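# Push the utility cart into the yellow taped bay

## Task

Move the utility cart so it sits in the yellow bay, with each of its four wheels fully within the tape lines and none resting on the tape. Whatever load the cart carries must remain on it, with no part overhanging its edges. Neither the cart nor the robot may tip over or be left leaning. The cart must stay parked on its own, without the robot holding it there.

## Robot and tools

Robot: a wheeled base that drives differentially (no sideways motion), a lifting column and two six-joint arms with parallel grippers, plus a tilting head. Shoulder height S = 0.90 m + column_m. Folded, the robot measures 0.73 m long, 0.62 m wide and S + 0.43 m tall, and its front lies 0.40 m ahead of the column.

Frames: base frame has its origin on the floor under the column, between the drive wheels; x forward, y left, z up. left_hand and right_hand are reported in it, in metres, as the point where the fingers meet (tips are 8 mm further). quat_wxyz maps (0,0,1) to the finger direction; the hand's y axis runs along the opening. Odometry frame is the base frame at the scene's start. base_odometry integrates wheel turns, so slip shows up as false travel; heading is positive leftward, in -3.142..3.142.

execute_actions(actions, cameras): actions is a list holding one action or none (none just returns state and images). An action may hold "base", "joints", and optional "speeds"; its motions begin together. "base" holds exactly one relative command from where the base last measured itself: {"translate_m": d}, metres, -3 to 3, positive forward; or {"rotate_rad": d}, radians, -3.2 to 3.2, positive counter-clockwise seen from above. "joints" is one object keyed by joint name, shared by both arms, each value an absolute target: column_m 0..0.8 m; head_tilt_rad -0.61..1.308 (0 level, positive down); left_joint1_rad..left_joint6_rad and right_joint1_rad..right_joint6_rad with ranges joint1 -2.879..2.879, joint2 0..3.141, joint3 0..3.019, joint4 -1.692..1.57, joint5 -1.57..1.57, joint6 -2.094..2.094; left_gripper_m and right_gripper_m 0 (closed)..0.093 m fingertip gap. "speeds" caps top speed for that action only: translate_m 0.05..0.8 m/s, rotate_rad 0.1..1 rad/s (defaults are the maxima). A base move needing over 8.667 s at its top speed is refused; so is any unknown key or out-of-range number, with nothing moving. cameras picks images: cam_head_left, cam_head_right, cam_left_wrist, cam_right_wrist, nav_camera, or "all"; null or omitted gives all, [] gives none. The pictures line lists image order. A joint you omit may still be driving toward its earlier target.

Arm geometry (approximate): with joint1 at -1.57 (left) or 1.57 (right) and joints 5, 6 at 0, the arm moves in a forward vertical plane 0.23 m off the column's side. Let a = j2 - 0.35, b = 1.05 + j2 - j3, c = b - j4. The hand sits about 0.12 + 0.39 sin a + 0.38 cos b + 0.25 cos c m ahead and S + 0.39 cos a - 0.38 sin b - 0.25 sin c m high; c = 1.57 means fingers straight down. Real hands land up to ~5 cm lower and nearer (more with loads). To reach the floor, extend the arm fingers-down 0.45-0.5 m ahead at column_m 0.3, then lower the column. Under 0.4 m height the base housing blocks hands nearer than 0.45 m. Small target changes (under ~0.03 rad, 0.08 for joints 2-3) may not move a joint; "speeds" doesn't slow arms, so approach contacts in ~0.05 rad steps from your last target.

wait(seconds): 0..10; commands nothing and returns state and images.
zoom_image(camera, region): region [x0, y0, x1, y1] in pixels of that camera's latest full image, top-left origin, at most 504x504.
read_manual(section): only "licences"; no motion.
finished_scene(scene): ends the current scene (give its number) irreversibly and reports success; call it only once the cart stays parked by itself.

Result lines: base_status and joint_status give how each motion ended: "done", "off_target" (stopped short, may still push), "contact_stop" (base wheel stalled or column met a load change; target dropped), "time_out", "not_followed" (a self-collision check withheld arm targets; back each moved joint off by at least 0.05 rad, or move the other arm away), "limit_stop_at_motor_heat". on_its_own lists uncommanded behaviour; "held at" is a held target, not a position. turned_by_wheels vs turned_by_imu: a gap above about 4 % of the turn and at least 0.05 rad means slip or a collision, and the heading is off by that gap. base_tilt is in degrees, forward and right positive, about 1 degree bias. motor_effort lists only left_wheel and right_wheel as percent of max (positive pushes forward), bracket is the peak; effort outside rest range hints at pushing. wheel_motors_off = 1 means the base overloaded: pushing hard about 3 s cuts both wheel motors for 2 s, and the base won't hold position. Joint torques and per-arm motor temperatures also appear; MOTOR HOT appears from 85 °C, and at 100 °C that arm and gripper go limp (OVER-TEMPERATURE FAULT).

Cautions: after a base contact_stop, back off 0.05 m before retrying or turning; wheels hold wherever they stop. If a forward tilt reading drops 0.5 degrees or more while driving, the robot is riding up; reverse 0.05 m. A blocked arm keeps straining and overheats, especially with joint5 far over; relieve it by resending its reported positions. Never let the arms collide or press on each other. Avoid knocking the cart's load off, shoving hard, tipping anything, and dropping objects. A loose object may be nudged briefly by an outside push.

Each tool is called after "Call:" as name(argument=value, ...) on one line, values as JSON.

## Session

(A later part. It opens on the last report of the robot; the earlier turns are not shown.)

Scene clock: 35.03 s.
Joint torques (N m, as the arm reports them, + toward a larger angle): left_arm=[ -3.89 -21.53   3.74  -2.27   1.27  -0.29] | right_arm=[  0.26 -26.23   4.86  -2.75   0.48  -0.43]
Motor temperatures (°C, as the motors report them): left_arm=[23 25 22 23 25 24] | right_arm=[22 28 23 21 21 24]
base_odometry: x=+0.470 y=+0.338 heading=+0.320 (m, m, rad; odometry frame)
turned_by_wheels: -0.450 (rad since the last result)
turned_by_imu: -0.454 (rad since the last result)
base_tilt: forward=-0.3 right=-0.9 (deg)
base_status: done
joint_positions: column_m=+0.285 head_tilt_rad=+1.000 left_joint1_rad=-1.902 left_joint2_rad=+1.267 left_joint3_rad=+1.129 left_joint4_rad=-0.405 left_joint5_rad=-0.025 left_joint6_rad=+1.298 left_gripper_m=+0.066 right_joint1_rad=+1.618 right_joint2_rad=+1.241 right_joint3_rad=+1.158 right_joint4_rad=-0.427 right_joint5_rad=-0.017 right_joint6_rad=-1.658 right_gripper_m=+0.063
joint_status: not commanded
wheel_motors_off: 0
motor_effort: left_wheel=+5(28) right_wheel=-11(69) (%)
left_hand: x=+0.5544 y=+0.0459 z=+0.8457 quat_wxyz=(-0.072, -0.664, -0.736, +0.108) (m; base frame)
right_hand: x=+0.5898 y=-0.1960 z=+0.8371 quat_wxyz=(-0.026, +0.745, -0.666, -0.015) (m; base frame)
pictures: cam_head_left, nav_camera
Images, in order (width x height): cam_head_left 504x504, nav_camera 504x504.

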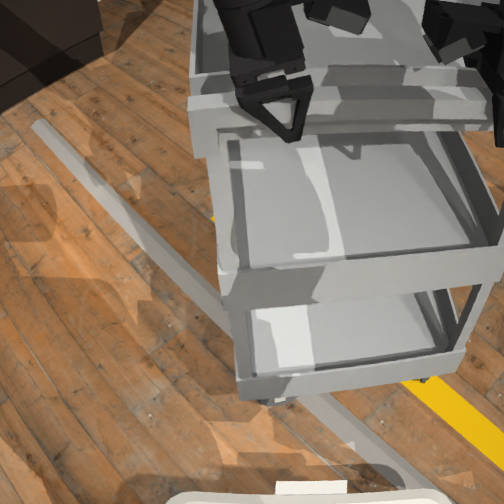

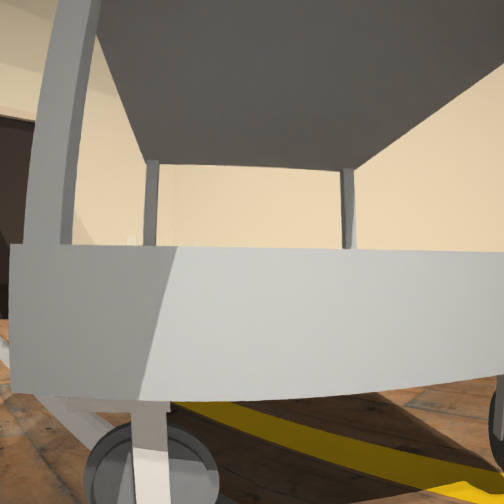

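Call:
execute_actions(actions=[{"base":{"rotate_rad":-0.55},"speeds":{"rotate_rad":0.25},"joints":{"head_tilt_rad":1.1}}])

Scene clock: 38.20 s.
Joint torques (N m, as the arm reports them, + toward a larger angle): left_arm=[ -4.28 -21.18   4.4   -2.24   1.15  -0.11] | right_arm=[ -0.08 -26.7    4.3   -2.76   0.43  -0.26]
Motor temperatures (°C, as the motors report them): left_arm=[23 26 22 23 25 24] | right_arm=[22 29 23 21 21 24]
base_odometry: x=+0.470 y=+0.338 heading=-0.230 (m, m, rad; odometry frame)
turned_by_wheels: -0.550 (rad since the last result)
turned_by_imu: -0.554 (rad since the last result)
base_tilt: forward=-0.2 right=-0.9 (deg)
base_status: done
joint_positions: column_m=+0.285 head_tilt_rad=+1.099 left_joint1_rad=-1.897 left_joint2_rad=+1.262 left_joint3_rad=+1.120 left_joint4_rad=-0.405 left_joint5_rad=-0.022 left_joint6_rad=+1.278 left_gripper_m=+0.066 right_joint1_rad=+1.624 right_joint2_rad=+1.246 right_joint3_rad=+1.164 right_joint4_rad=-0.427 right_joint5_rad=-0.016 right_joint6_rad=-1.675 right_gripper_m=+0.063
joint_status: all done
wheel_motors_off: 0
motor_effort: left_wheel=+4(30) right_wheel=-10(56) (%)
left_hand: x=+0.5509 y=+0.0486 z=+0.8457 quat_wxyz=(-0.068, -0.656, -0.744, +0.110) (m; base frame)
right_hand: x=+0.5917 y=-0.1929 z=+0.8359 quat_wxyz=(-0.028, +0.751, -0.659, -0.015) (m; base frame)
pictures: cam_head_left, cam_head_right, cam_left_wrist, cam_right_wrist, nav_camera
Images, in order (width x height): cam_head_left 504x504, cam_head_right 504x504, cam_left_wrist 616x616, cam_right_wrist 616x616, nav_camera 504x504.

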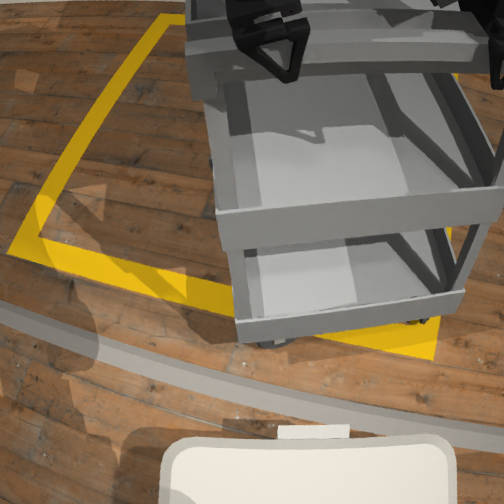

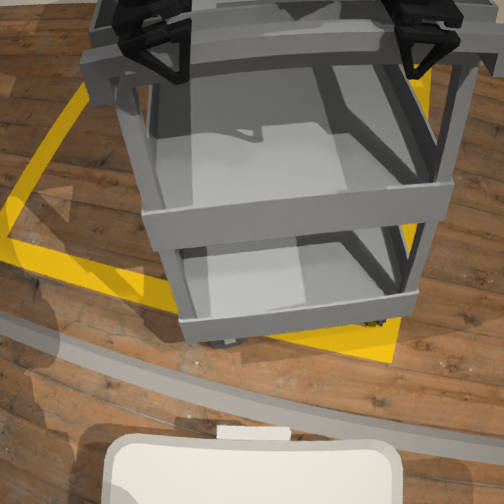

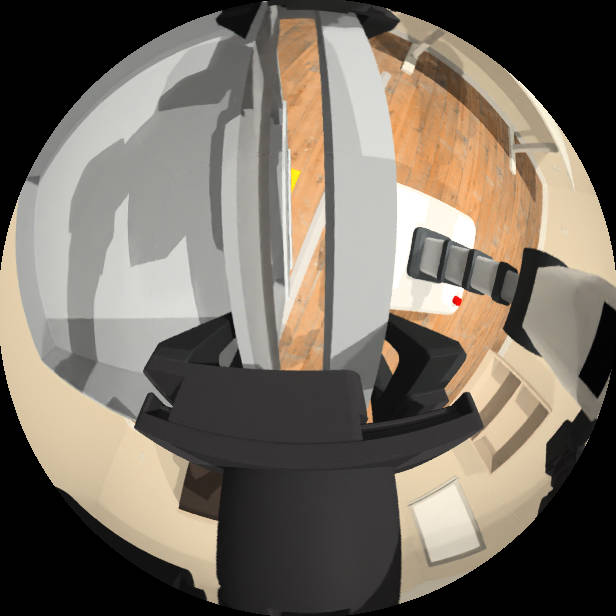

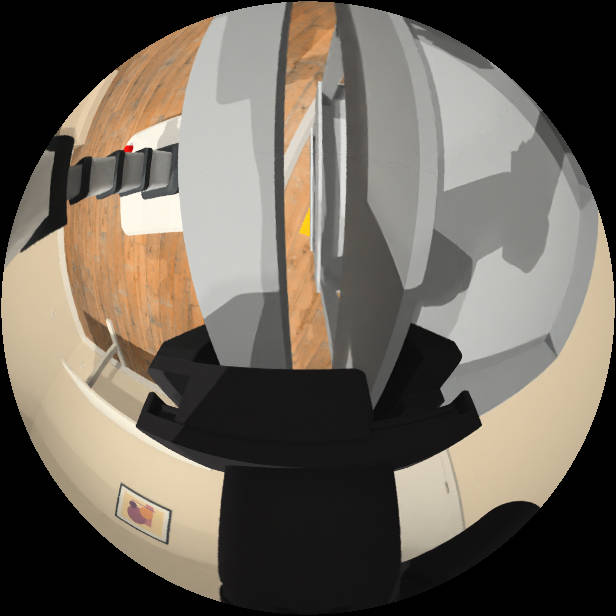

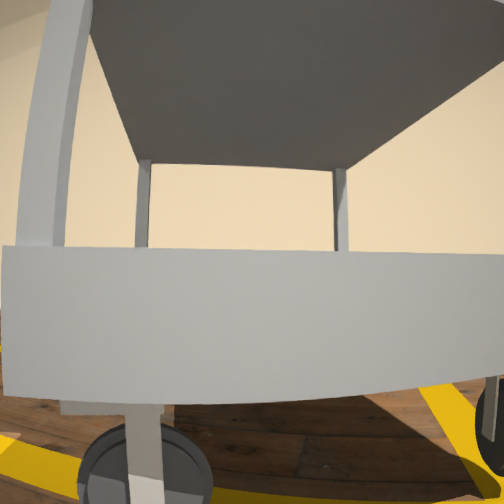

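Call:
execute_actions(actions=[{"base":{"rotate_rad":0.08},"speeds":{"rotate_rad":0.2}}], cameras=[])

Call:
execute_actions(actions=[{"base":{"translate_m":0.22},"speeds":{"translate_m":0.15},"joints":{"column_m":0.205}}], cameras=["cam_head_left","cam_head_right","nav_camera"])

Scene clock: 39.70 s.
Joint torques (N m, as the arm reports them, + toward a larger angle): left_arm=[ -4.37 -20.53   4.73  -2.02   1.57  -0.21] | right_arm=[ -0.36 -25.81   4.88  -2.75   0.01  -0.38]
Motor temperatures (°C, as the motors report them): left_arm=[23 27 22 23 25 24] | right_arm=[22 29 23 21 21 24]
base_odometry: x=+0.470 y=+0.338 heading=-0.151 (m, m, rad; odometry frame)
turned_by_wheels: +0.080 (rad since the last result)
turned_by_imu: +0.080 (rad since the last result)
base_tilt: forward=-0.3 right=-0.9 (deg)
base_status: done
joint_positions: column_m=+0.285 head_tilt_rad=+1.099 left_joint1_rad=-1.896 left_joint2_rad=+1.255 left_joint3_rad=+1.117 left_joint4_rad=-0.413 left_joint5_rad=-0.033 left_joint6_rad=+1.286 left_gripper_m=+0.066 right_joint1_rad=+1.634 right_joint2_rad=+1.238 right_joint3_rad=+1.157 right_joint4_rad=-0.427 right_joint5_rad=-0.004 right_joint6_rad=-1.664 right_gripper_m=+0.063
joint_status: not commanded
wheel_motors_off: 0
motor_effort: left_wheel=-4(25) right_wheel=+9(45) (%)
left_hand: x=+0.5504 y=+0.0520 z=+0.8477 quat_wxyz=(-0.064, -0.660, -0.741, +0.106) (m; base frame)
right_hand: x=+0.5904 y=-0.1898 z=+0.8386 quat_wxyz=(-0.027, +0.749, -0.662, -0.014) (m; base frame)
pictures: none
No camera images: the call's "cameras" was empty. Leave "cameras" out to get every camera's image.

Scene clock: 44.10 s.
Joint torques (N m, as the arm reports them, + toward a larger angle): left_arm=[ -4.37 -19.67   4.97  -1.86   1.39  -0.13] | right_arm=[ -0.87 -26.12   4.18  -2.07   0.13  -0.35]
Motor temperatures (°C, as the motors report them): left_arm=[23 28 22 23 25 24] | right_arm=[22 30 23 21 21 24]
base_odometry: x=+0.698 y=+0.304 heading=-0.143 (m, m, rad; odometry frame)
turned_by_wheels: +0.008 (rad since the last result)
turned_by_imu: -0.034 (rad since the last result)
base_tilt: forward=-0.2 right=-1.0 (deg)
base_status: translate_m off_target (by the wheels' count: +0.230 of +0.220)
joint_positions: column_m=+0.285 head_tilt_rad=+1.100 left_joint1_rad=-1.893 left_joint2_rad=+1.247 left_joint3_rad=+1.113 left_joint4_rad=-0.417 left_joint5_rad=-0.028 left_joint6_rad=+1.280 left_gripper_m=+0.066 right_joint1_rad=+1.636 right_joint2_rad=+1.239 right_joint3_rad=+1.167 right_joint4_rad=-0.443 right_joint5_rad=-0.007 right_joint6_rad=-1.666 right_gripper_m=+0.063
joint_status: column_m contact_stop (moved +0.000 of -0.080)
wheel_motors_off: 0
on_its_own: column_m is held at +0.285, not at your +0.205, since a contact_stop
motor_effort: left_wheel=-10(80) right_wheel=-10(100) (%)
left_hand: x=+0.5505 y=+0.0537 z=+0.8506 quat_wxyz=(-0.064, -0.656, -0.744, +0.107) (m; base frame)
right_hand: x=+0.5913 y=-0.1880 z=+0.8397 quat_wxyz=(-0.026, +0.750, -0.660, -0.019) (m; base frame)
pictures: cam_head_left, cam_head_right, nav_camera
Images, in order (width x height): cam_head_left 504x504, cam_head_right 504x504, nav_camera 504x504.

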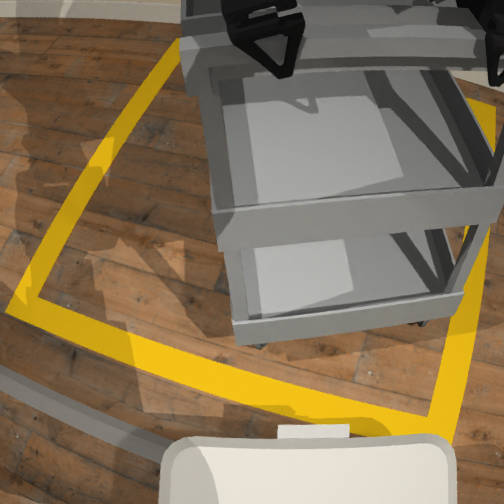

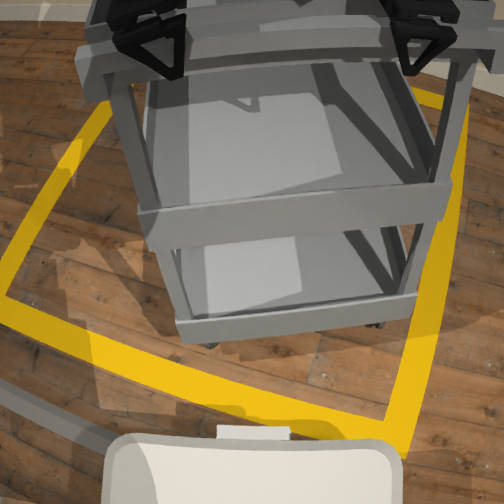

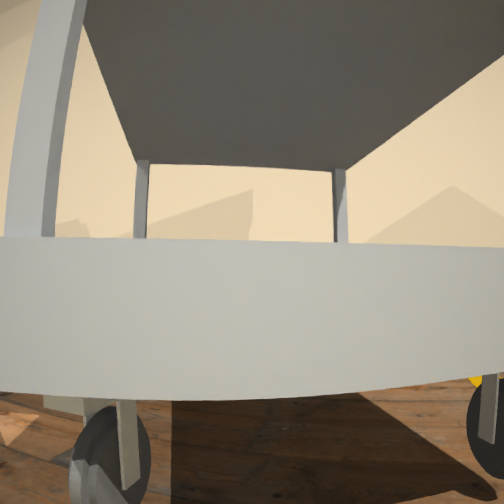

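Call:
execute_actions(actions=[{"joints":{"left_joint1_rad":-1.8,"right_joint1_rad":1.75,"left_joint2_rad":1.25,"right_joint2_rad":1.24}}], cameras=[])

Call:
execute_actions(actions=[{"joints":{"left_joint2_rad":1.33,"right_joint2_rad":1.32}}], cameras=["cam_head_left","cam_head_right","nav_camera"])

Scene clock: 45.20 s.
Joint torques (N m, as the arm reports them, + toward a larger angle): left_arm=[ -1.41 -14.63   4.01  -2.31   0.12  -1.02] | right_arm=[  3.33 -22.84   3.09  -3.72  -1.46  -1.36]
Motor temperatures (°C, as the motors report them): left_arm=[23 28 22 23 25 24] | right_arm=[22 30 23 21 21 24]
base_odometry: x=+0.699 y=+0.304 heading=-0.143 (m, m, rad; odometry frame)
turned_by_wheels: +0.000 (rad since the last result)
turned_by_imu: +0.000 (rad since the last result)
base_tilt: forward=-0.3 right=-1.0 (deg)
base_status: not commanded
joint_positions: column_m=+0.285 head_tilt_rad=+1.100 left_joint1_rad=-1.801 left_joint2_rad=+1.267 left_joint3_rad=+1.124 left_joint4_rad=-0.407 left_joint5_rad=+0.007 left_joint6_rad=+1.381 left_gripper_m=+0.066 right_joint1_rad=+1.718 right_joint2_rad=+1.289 right_joint3_rad=+1.177 right_joint4_rad=-0.404 right_joint5_rad=+0.038 right_joint6_rad=-1.582 right_gripper_m=+0.064
joint_status: all done
wheel_motors_off: 0
on_its_own: column_m is held at +0.285, not at your +0.205, since a contact_stop
motor_effort: left_wheel=-14(14) right_wheel=-13(12) (%)
left_hand: x=+0.5577 y=+0.0951 z=+0.8325 quat_wxyz=(-0.055, -0.678, -0.728, +0.088) (m; base frame)
right_hand: x=+0.5875 y=-0.1473 z=+0.8220 quat_wxyz=(-0.036, +0.736, -0.676, -0.028) (m; base frame)
pictures: none
No camera images: the call's "cameras" was empty. Leave "cameras" out to get every camera's image.

Scene clock: 45.87 s.
Joint torques (N m, as the arm reports them, + toward a larger angle): left_arm=[ -1.23 -10.15   3.39  -2.48   0.39  -1.01] | right_arm=[  3.51 -17.79   1.82  -3.87  -1.46  -1.29]
Motor temperatures (°C, as the motors report them): left_arm=[23 27 22 23 25 24] | right_arm=[22 30 23 21 21 24]
base_odometry: x=+0.699 y=+0.304 heading=-0.143 (m, m, rad; odometry frame)
turned_by_wheels: +0.000 (rad since the last result)
turned_by_imu: +0.000 (rad since the last result)
base_tilt: forward=-0.2 right=-1.0 (deg)
base_status: not commanded
joint_positions: column_m=+0.285 head_tilt_rad=+1.100 left_joint1_rad=-1.801 left_joint2_rad=+1.285 left_joint3_rad=+1.134 left_joint4_rad=-0.399 left_joint5_rad=+0.000 left_joint6_rad=+1.379 left_gripper_m=+0.066 right_joint1_rad=+1.717 right_joint2_rad=+1.308 right_joint3_rad=+1.193 right_joint4_rad=-0.400 right_joint5_rad=+0.038 right_joint6_rad=-1.589 right_gripper_m=+0.064
joint_status: all done
wheel_motors_off: 0
on_its_own: column_m is held at +0.285, not at your +0.205, since a contact_stop
motor_effort: left_wheel=-15(15) right_wheel=-13(14) (%)
left_hand: x=+0.5591 y=+0.0949 z=+0.8258 quat_wxyz=(-0.052, -0.677, -0.729, +0.085) (m; base frame)
right_hand: x=+0.5904 y=-0.1471 z=+0.8151 quat_wxyz=(-0.035, +0.738, -0.674, -0.028) (m; base frame)
pictures: cam_head_left, cam_head_right, nav_camera
Images, in order (width x height): cam_head_left 504x504, cam_head_right 504x504, nav_camera 504x504.

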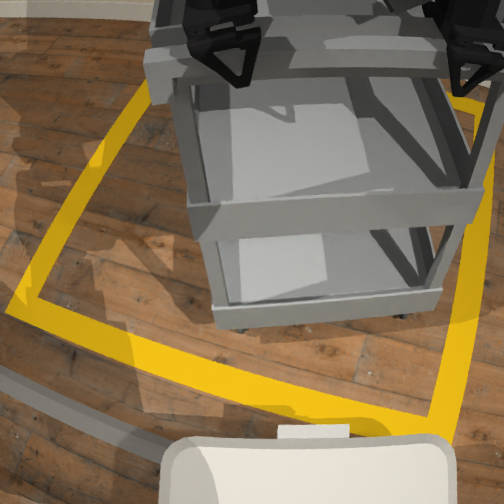

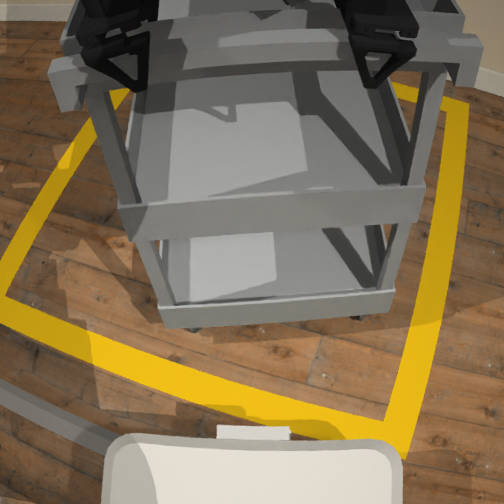

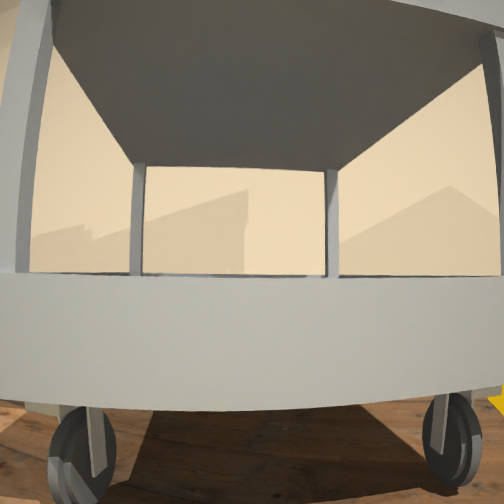

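Call:
execute_actions(actions=[{"base":{"translate_m":-0.03},"speeds":{"translate_m":0.08}}], cameras=[])

Call:
execute_actions(actions=[{"joints":{"left_gripper_m":0.093,"right_gripper_m":0.093,"left_joint6_rad":1.38,"right_joint6_rad":-1.59,"right_joint1_rad":1.72}}], cameras=[])

Call:
execute_actions(actions=[{"joints":{"column_m":0.4}}], cameras=[])

Call:
execute_actions(actions=[{"base":{"translate_m":-0.45},"speeds":{"translate_m":0.3},"joints":{"head_tilt_rad":0.95}}], cameras=["cam_head_left","nav_camera"])

Scene clock: 50.30 s.
Joint torques (N m, as the arm reports them, + toward a larger angle): left_arm=[ -1.13 -10.97   3.03  -2.38   0.47  -0.89] | right_arm=[  3.75 -19.02   1.21  -3.88  -1.24  -1.14]
Motor temperatures (°C, as the motors report them): left_arm=[23 27 22 23 24 24] | right_arm=[22 29 23 21 22 25]
base_odometry: x=+0.682 y=+0.306 heading=-0.135 (m, m, rad; odometry frame)
turned_by_wheels: +0.008 (rad since the last result)
turned_by_imu: +0.024 (rad since the last result)
base_tilt: forward=-0.5 right=-1.1 (deg)
base_status: translate_m off_target (by the wheels' count: -0.017 of -0.030)
joint_positions: column_m=+0.285 head_tilt_rad=+1.100 left_joint1_rad=-1.802 left_joint2_rad=+1.296 left_joint3_rad=+1.139 left_joint4_rad=-0.403 left_joint5_rad=-0.003 left_joint6_rad=+1.366 left_gripper_m=+0.066 right_joint1_rad=+1.713 right_joint2_rad=+1.321 right_joint3_rad=+1.200 right_joint4_rad=-0.400 right_joint5_rad=+0.031 right_joint6_rad=-1.601 right_gripper_m=+0.064
joint_status: not commanded
wheel_motors_off: 0
on_its_own: column_m is held at +0.285, not at your +0.205, since a contact_stop; left_wheel is at rest, and its effort (-36) is outside its rest range (-35 to +35); right_wheel is at rest, and its effort (-66) is outside its rest range (-35 to +35)
motor_effort: left_wheel=-36(72) right_wheel=-66(100) (%)
left_hand: x=+0.5573 y=+0.0942 z=+0.8220 quat_wxyz=(-0.048, -0.673, -0.733, +0.087) (m; base frame)
right_hand: x=+0.5901 y=-0.1479 z=+0.8103 quat_wxyz=(-0.034, +0.741, -0.670, -0.031) (m; base frame)
pictures: none
No camera images: the call's "cameras" was empty. Leave "cameras" out to get every camera's image.

Scene clock: 51.37 s.
Joint torques (N m, as the arm reports them, + toward a larger angle): left_arm=[ -1.21 -11.66   2.56  -0.64   0.44  -0.1 ] | right_arm=[  1.66 -18.29   1.65  -1.26  -0.32  -0.11]
Motor temperatures (°C, as the motors report them): left_arm=[23 27 22 23 24 24] | right_arm=[22 29 23 21 22 25]
base_odometry: x=+0.682 y=+0.306 heading=-0.135 (m, m, rad; odometry frame)
turned_by_wheels: +0.000 (rad since the last result)
turned_by_imu: +0.000 (rad since the last result)
base_tilt: forward=-0.3 right=-1.3 (deg)
base_status: not commanded
joint_positions: column_m=+0.285 head_tilt_rad=+1.100 left_joint1_rad=-1.802 left_joint2_rad=+1.308 left_joint3_rad=+1.141 left_joint4_rad=-0.460 left_joint5_rad=-0.002 left_joint6_rad=+1.388 left_gripper_m=+0.093 right_joint1_rad=+1.710 right_joint2_rad=+1.315 right_joint3_rad=+1.193 right_joint4_rad=-0.466 right_joint5_rad=+0.005 right_joint6_rad=-1.577 right_gripper_m=+0.093
joint_status: all done
wheel_motors_off: 0
on_its_own: column_m is held at +0.285, not at your +0.205, since a contact_stop; left_wheel is at rest, and its effort (-38) is outside its rest range (-35 to +35); right_wheel is at rest, and its effort (-84) is outside its rest range (-35 to +35)
motor_effort: left_wheel=-38(40) right_wheel=-84(82) (%)
left_hand: x=+0.5396 y=+0.0952 z=+0.8176 quat_wxyz=(-0.022, -0.683, -0.722, +0.107) (m; base frame)
right_hand: x=+0.5715 y=-0.1463 z=+0.8127 quat_wxyz=(-0.017, +0.733, -0.677, -0.063) (m; base frame)
pictures: none
No camera images: the call's "cameras" was empty. Leave "cameras" out to get every camera's image.

Scene clock: 53.43 s.
Joint torques (N m, as the arm reports them, + toward a larger angle): left_arm=[ -1.53 -12.28   2.51  -0.39   0.46  -0.09] | right_arm=[  1.6  -18.     2.79  -0.6   -0.24  -0.08]
Motor temperatures (°C, as the motors report them): left_arm=[23 27 22 23 24 24] | right_arm=[22 29 23 21 22 25]
base_odometry: x=+0.682 y=+0.306 heading=-0.134 (m, m, rad; odometry frame)
turned_by_wheels: +0.000 (rad since the last result)
turned_by_imu: +0.000 (rad since the last result)
base_tilt: forward=-0.3 right=-1.3 (deg)
base_status: not commanded
joint_positions: column_m=+0.400 head_tilt_rad=+1.100 left_joint1_rad=-1.802 left_joint2_rad=+1.316 left_joint3_rad=+1.141 left_joint4_rad=-0.469 left_joint5_rad=-0.002 left_joint6_rad=+1.388 left_gripper_m=+0.093 right_joint1_rad=+1.712 right_joint2_rad=+1.315 right_joint3_rad=+1.176 right_joint4_rad=-0.483 right_joint5_rad=+0.002 right_joint6_rad=-1.580 right_gripper_m=+0.093
joint_status: all done
wheel_motors_off: 0
on_its_own: left_wheel is at rest, and its effort (-37) is outside its rest range (-35 to +35); right_wheel is at rest, and its effort (-82) is outside its rest range (-35 to +35)
motor_effort: left_wheel=-37(38) right_wheel=-82(83) (%)
left_hand: x=+0.5346 y=+0.0957 z=+0.9295 quat_wxyz=(-0.015, -0.683, -0.722, +0.111) (m; base frame)
right_hand: x=+0.5574 y=-0.1458 z=+0.9261 quat_wxyz=(-0.007, +0.735, -0.674, -0.076) (m; base frame)
pictures: none
No camera images: the call's "cameras" was empty. Leave "cameras" out to get every camera's image.

Scene clock: 54.97 s.
Joint torques (N m, as the arm reports them, + toward a larger angle): left_arm=[ -1.72 -12.77   3.36  -0.23   0.36  -0.08] | right_arm=[  1.12 -17.93   3.34  -0.35  -0.17  -0.06]
Motor temperatures (°C, as the motors report them): left_arm=[23 27 22 23 24 24] | right_arm=[22 29 23 21 21 25]
base_odometry: x=+0.680 y=+0.309 heading=-0.035 (m, m, rad; odometry frame)
turned_by_wheels: +0.099 (rad since the last result)
turned_by_imu: +0.151 (rad since the last result)
base_tilt: forward=-0.3 right=-0.9 (deg)
base_status: translate_m time_out (by the wheels' count: -0.003 of -0.450)
joint_positions: column_m=+0.400 head_tilt_rad=+0.962 left_joint1_rad=-1.798 left_joint2_rad=+1.325 left_joint3_rad=+1.126 left_joint4_rad=-0.477 left_joint5_rad=+0.000 left_joint6_rad=+1.388 left_gripper_m=+0.093 right_joint1_rad=+1.723 right_joint2_rad=+1.318 right_joint3_rad=+1.169 right_joint4_rad=-0.489 right_joint5_rad=+0.000 right_joint6_rad=-1.581 right_gripper_m=+0.093
joint_status: all done
wheel_motors_off: 1
motor_effort: left_wheel=+0(72) right_wheel=+1(100) (%)
left_hand: x=+0.5205 y=+0.0982 z=+0.9245 quat_wxyz=(-0.002, -0.683, -0.721, +0.120) (m; base frame)
right_hand: x=+0.5501 y=-0.1392 z=+0.9251 quat_wxyz=(-0.005, +0.737, -0.671, -0.085) (m; base frame)
pictures: cam_head_left, nav_camera
Images, in order (width x height): cam_head_left 504x504, nav_camera 504x504.

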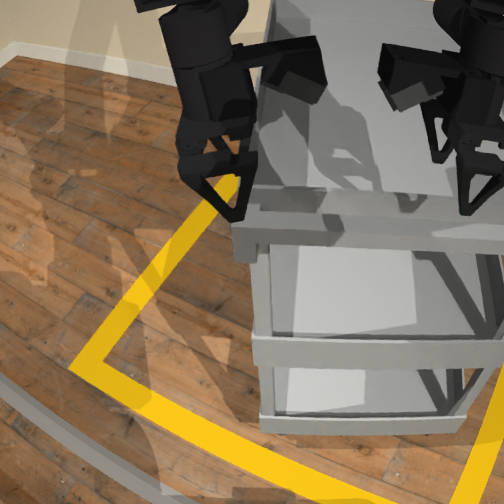

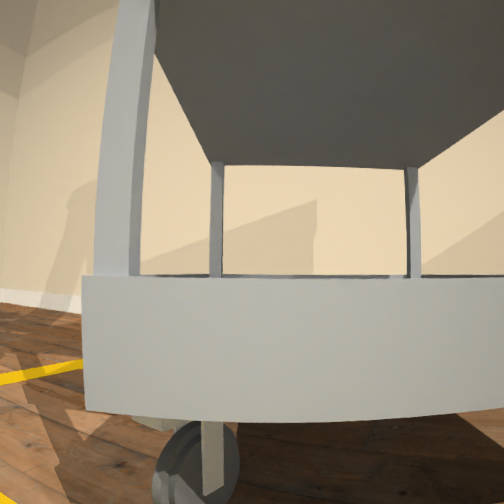

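Call:
wait(seconds=2)

Call:
execute_actions(actions=[{"base":{"translate_m":-0.45}}], cameras=["cam_head_right","nav_camera"])

Scene clock: 57.10 s.
Joint torques (N m, as the arm reports them, + toward a larger angle): left_arm=[ -1.48 -12.62   3.39  -0.24   0.38  -0.1 ] | right_arm=[  0.86 -18.14   3.26  -0.39  -0.15  -0.06]
Motor temperatures (°C, as the motors report them): left_arm=[23 26 22 23 24 24] | right_arm=[22 29 23 21 21 25]
base_odometry: x=+0.680 y=+0.309 heading=-0.035 (m, m, rad; odometry frame)
turned_by_wheels: +0.000 (rad since the last result)
turned_by_imu: +0.000 (rad since the last result)
base_tilt: forward=-0.2 right=-1.0 (deg)
base_status: translate_m time_out (by the wheels' count: -0.003 of -0.450)
joint_positions: column_m=+0.400 head_tilt_rad=+0.962 left_joint1_rad=-1.798 left_joint2_rad=+1.325 left_joint3_rad=+1.126 left_joint4_rad=-0.477 left_joint5_rad=+0.000 left_joint6_rad=+1.388 left_gripper_m=+0.093 right_joint1_rad=+1.723 right_joint2_rad=+1.318 right_joint3_rad=+1.169 right_joint4_rad=-0.489 right_joint5_rad=+0.000 right_joint6_rad=-1.581 right_gripper_m=+0.093
joint_status: all done
wheel_motors_off: 0 (was 1 since the last result)
motor_effort: left_wheel=+0(72) right_wheel=+1(100) (%)
left_hand: x=+0.5205 y=+0.0982 z=+0.9245 quat_wxyz=(-0.002, -0.683, -0.721, +0.120) (m; base frame)
right_hand: x=+0.5501 y=-0.1392 z=+0.9251 quat_wxyz=(-0.005, +0.737, -0.671, -0.085) (m; base frame)
wait: 2.00 s; at rest by 0.13 s
pictures: cam_head_left, cam_head_right, cam_left_wrist, cam_right_wrist, nav_camera
Images, in order (width x height): cam_head_left 504x504, cam_head_right 504x504, cam_left_wrist 616x616, cam_right_wrist 616x616, nav_camera 504x504.

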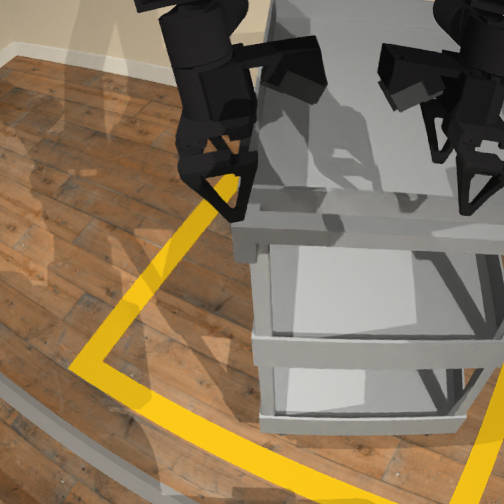

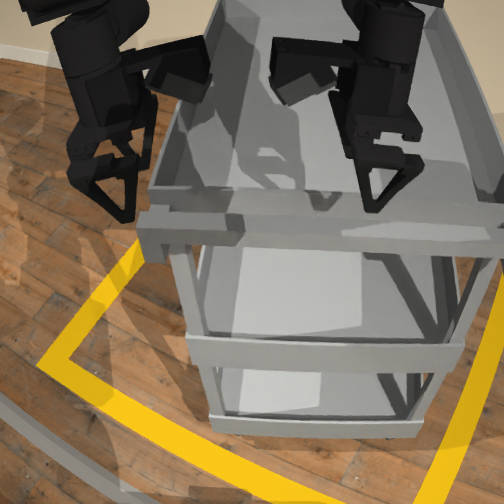

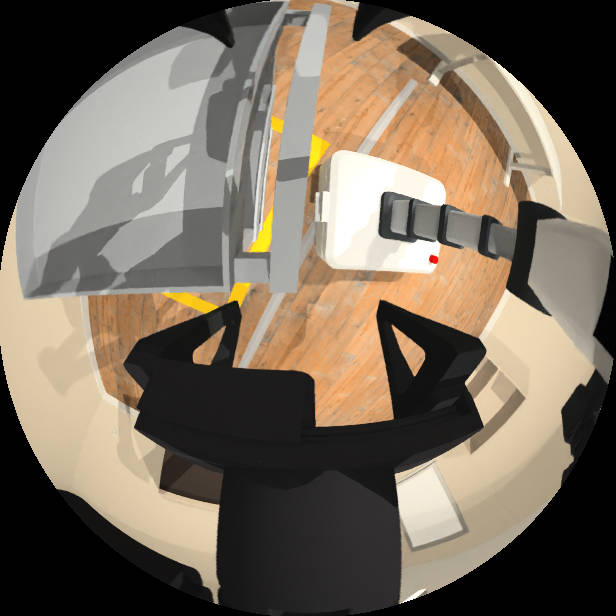

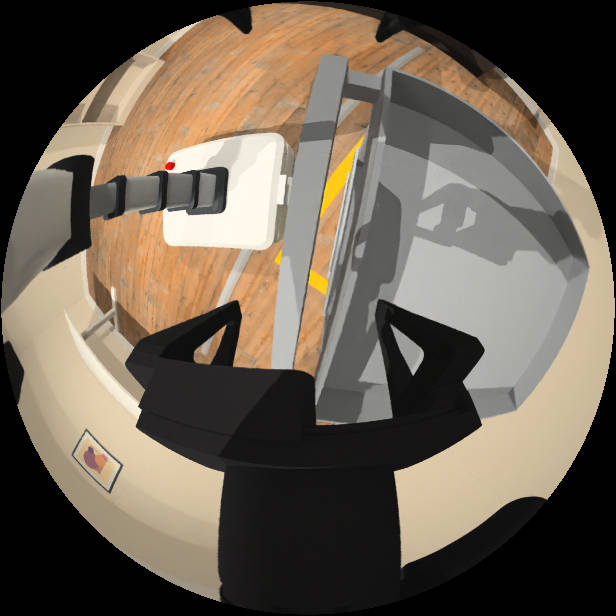

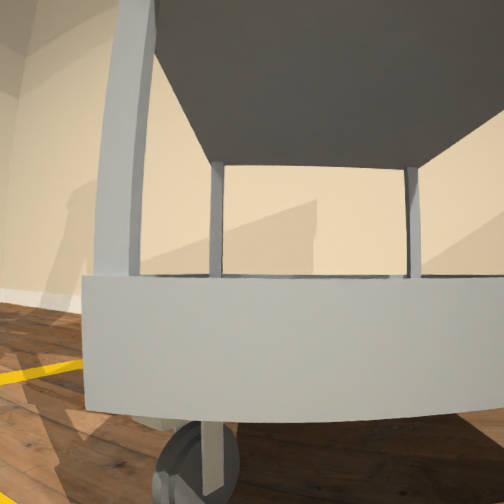

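Scene clock: 59.67 s.
Joint torques (N m, as the arm reports them, + toward a larger angle): left_arm=[ -1.37 -13.43   3.63  -0.12   0.38  -0.1 ] | right_arm=[  0.64 -17.69   3.64  -0.12  -0.17  -0.05]
Motor temperatures (°C, as the motors report them): left_arm=[23 26 22 23 23 24] | right_arm=[22 28 23 21 21 25]
base_odometry: x=+0.230 y=+0.325 heading=-0.034 (m, m, rad; odometry frame)
turned_by_wheels: +0.001 (rad since the last result)
turned_by_imu: +0.055 (rad since the last result)
base_tilt: forward=-0.2 right=-0.9 (deg)
base_status: done
joint_positions: column_m=+0.400 head_tilt_rad=+0.961 left_joint1_rad=-1.801 left_joint2_rad=+1.332 left_joint3_rad=+1.122 left_joint4_rad=-0.482 left_joint5_rad=+0.000 left_joint6_rad=+1.388 left_gripper_m=+0.093 right_joint1_rad=+1.721 right_joint2_rad=+1.322 right_joint3_rad=+1.162 right_joint4_rad=-0.495 right_joint5_rad=+0.000 right_joint6_rad=-1.582 right_gripper_m=+0.093
joint_status: not commanded
wheel_motors_off: 0
motor_effort: left_wheel=+2(88) right_wheel=-1(100) (%)
left_hand: x=+0.5138 y=+0.0968 z=+0.9218 quat_wxyz=(+0.004, -0.683, -0.719, +0.126) (m; base frame)
right_hand: x=+0.5432 y=-0.1407 z=+0.9227 quat_wxyz=(+0.002, +0.737, -0.670, -0.090) (m; base frame)
pictures: cam_head_right, nav_camera
Images, in order (width x height): cam_head_right 504x504, nav_camera 504x504.

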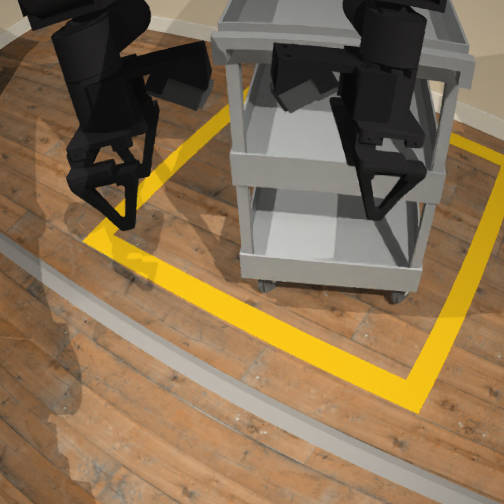

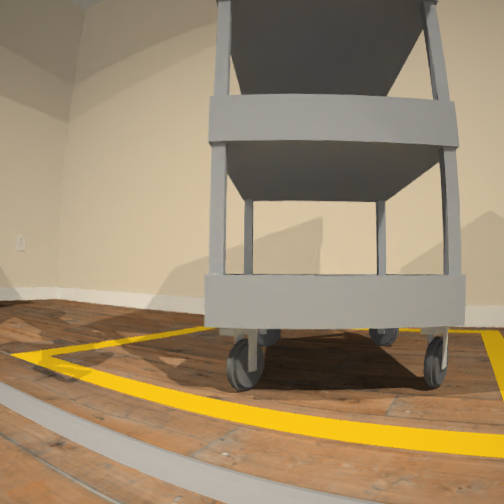

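All four wheels appear inside.

Call:
finished_scene(scene=2)

The scene is finished: the task was done.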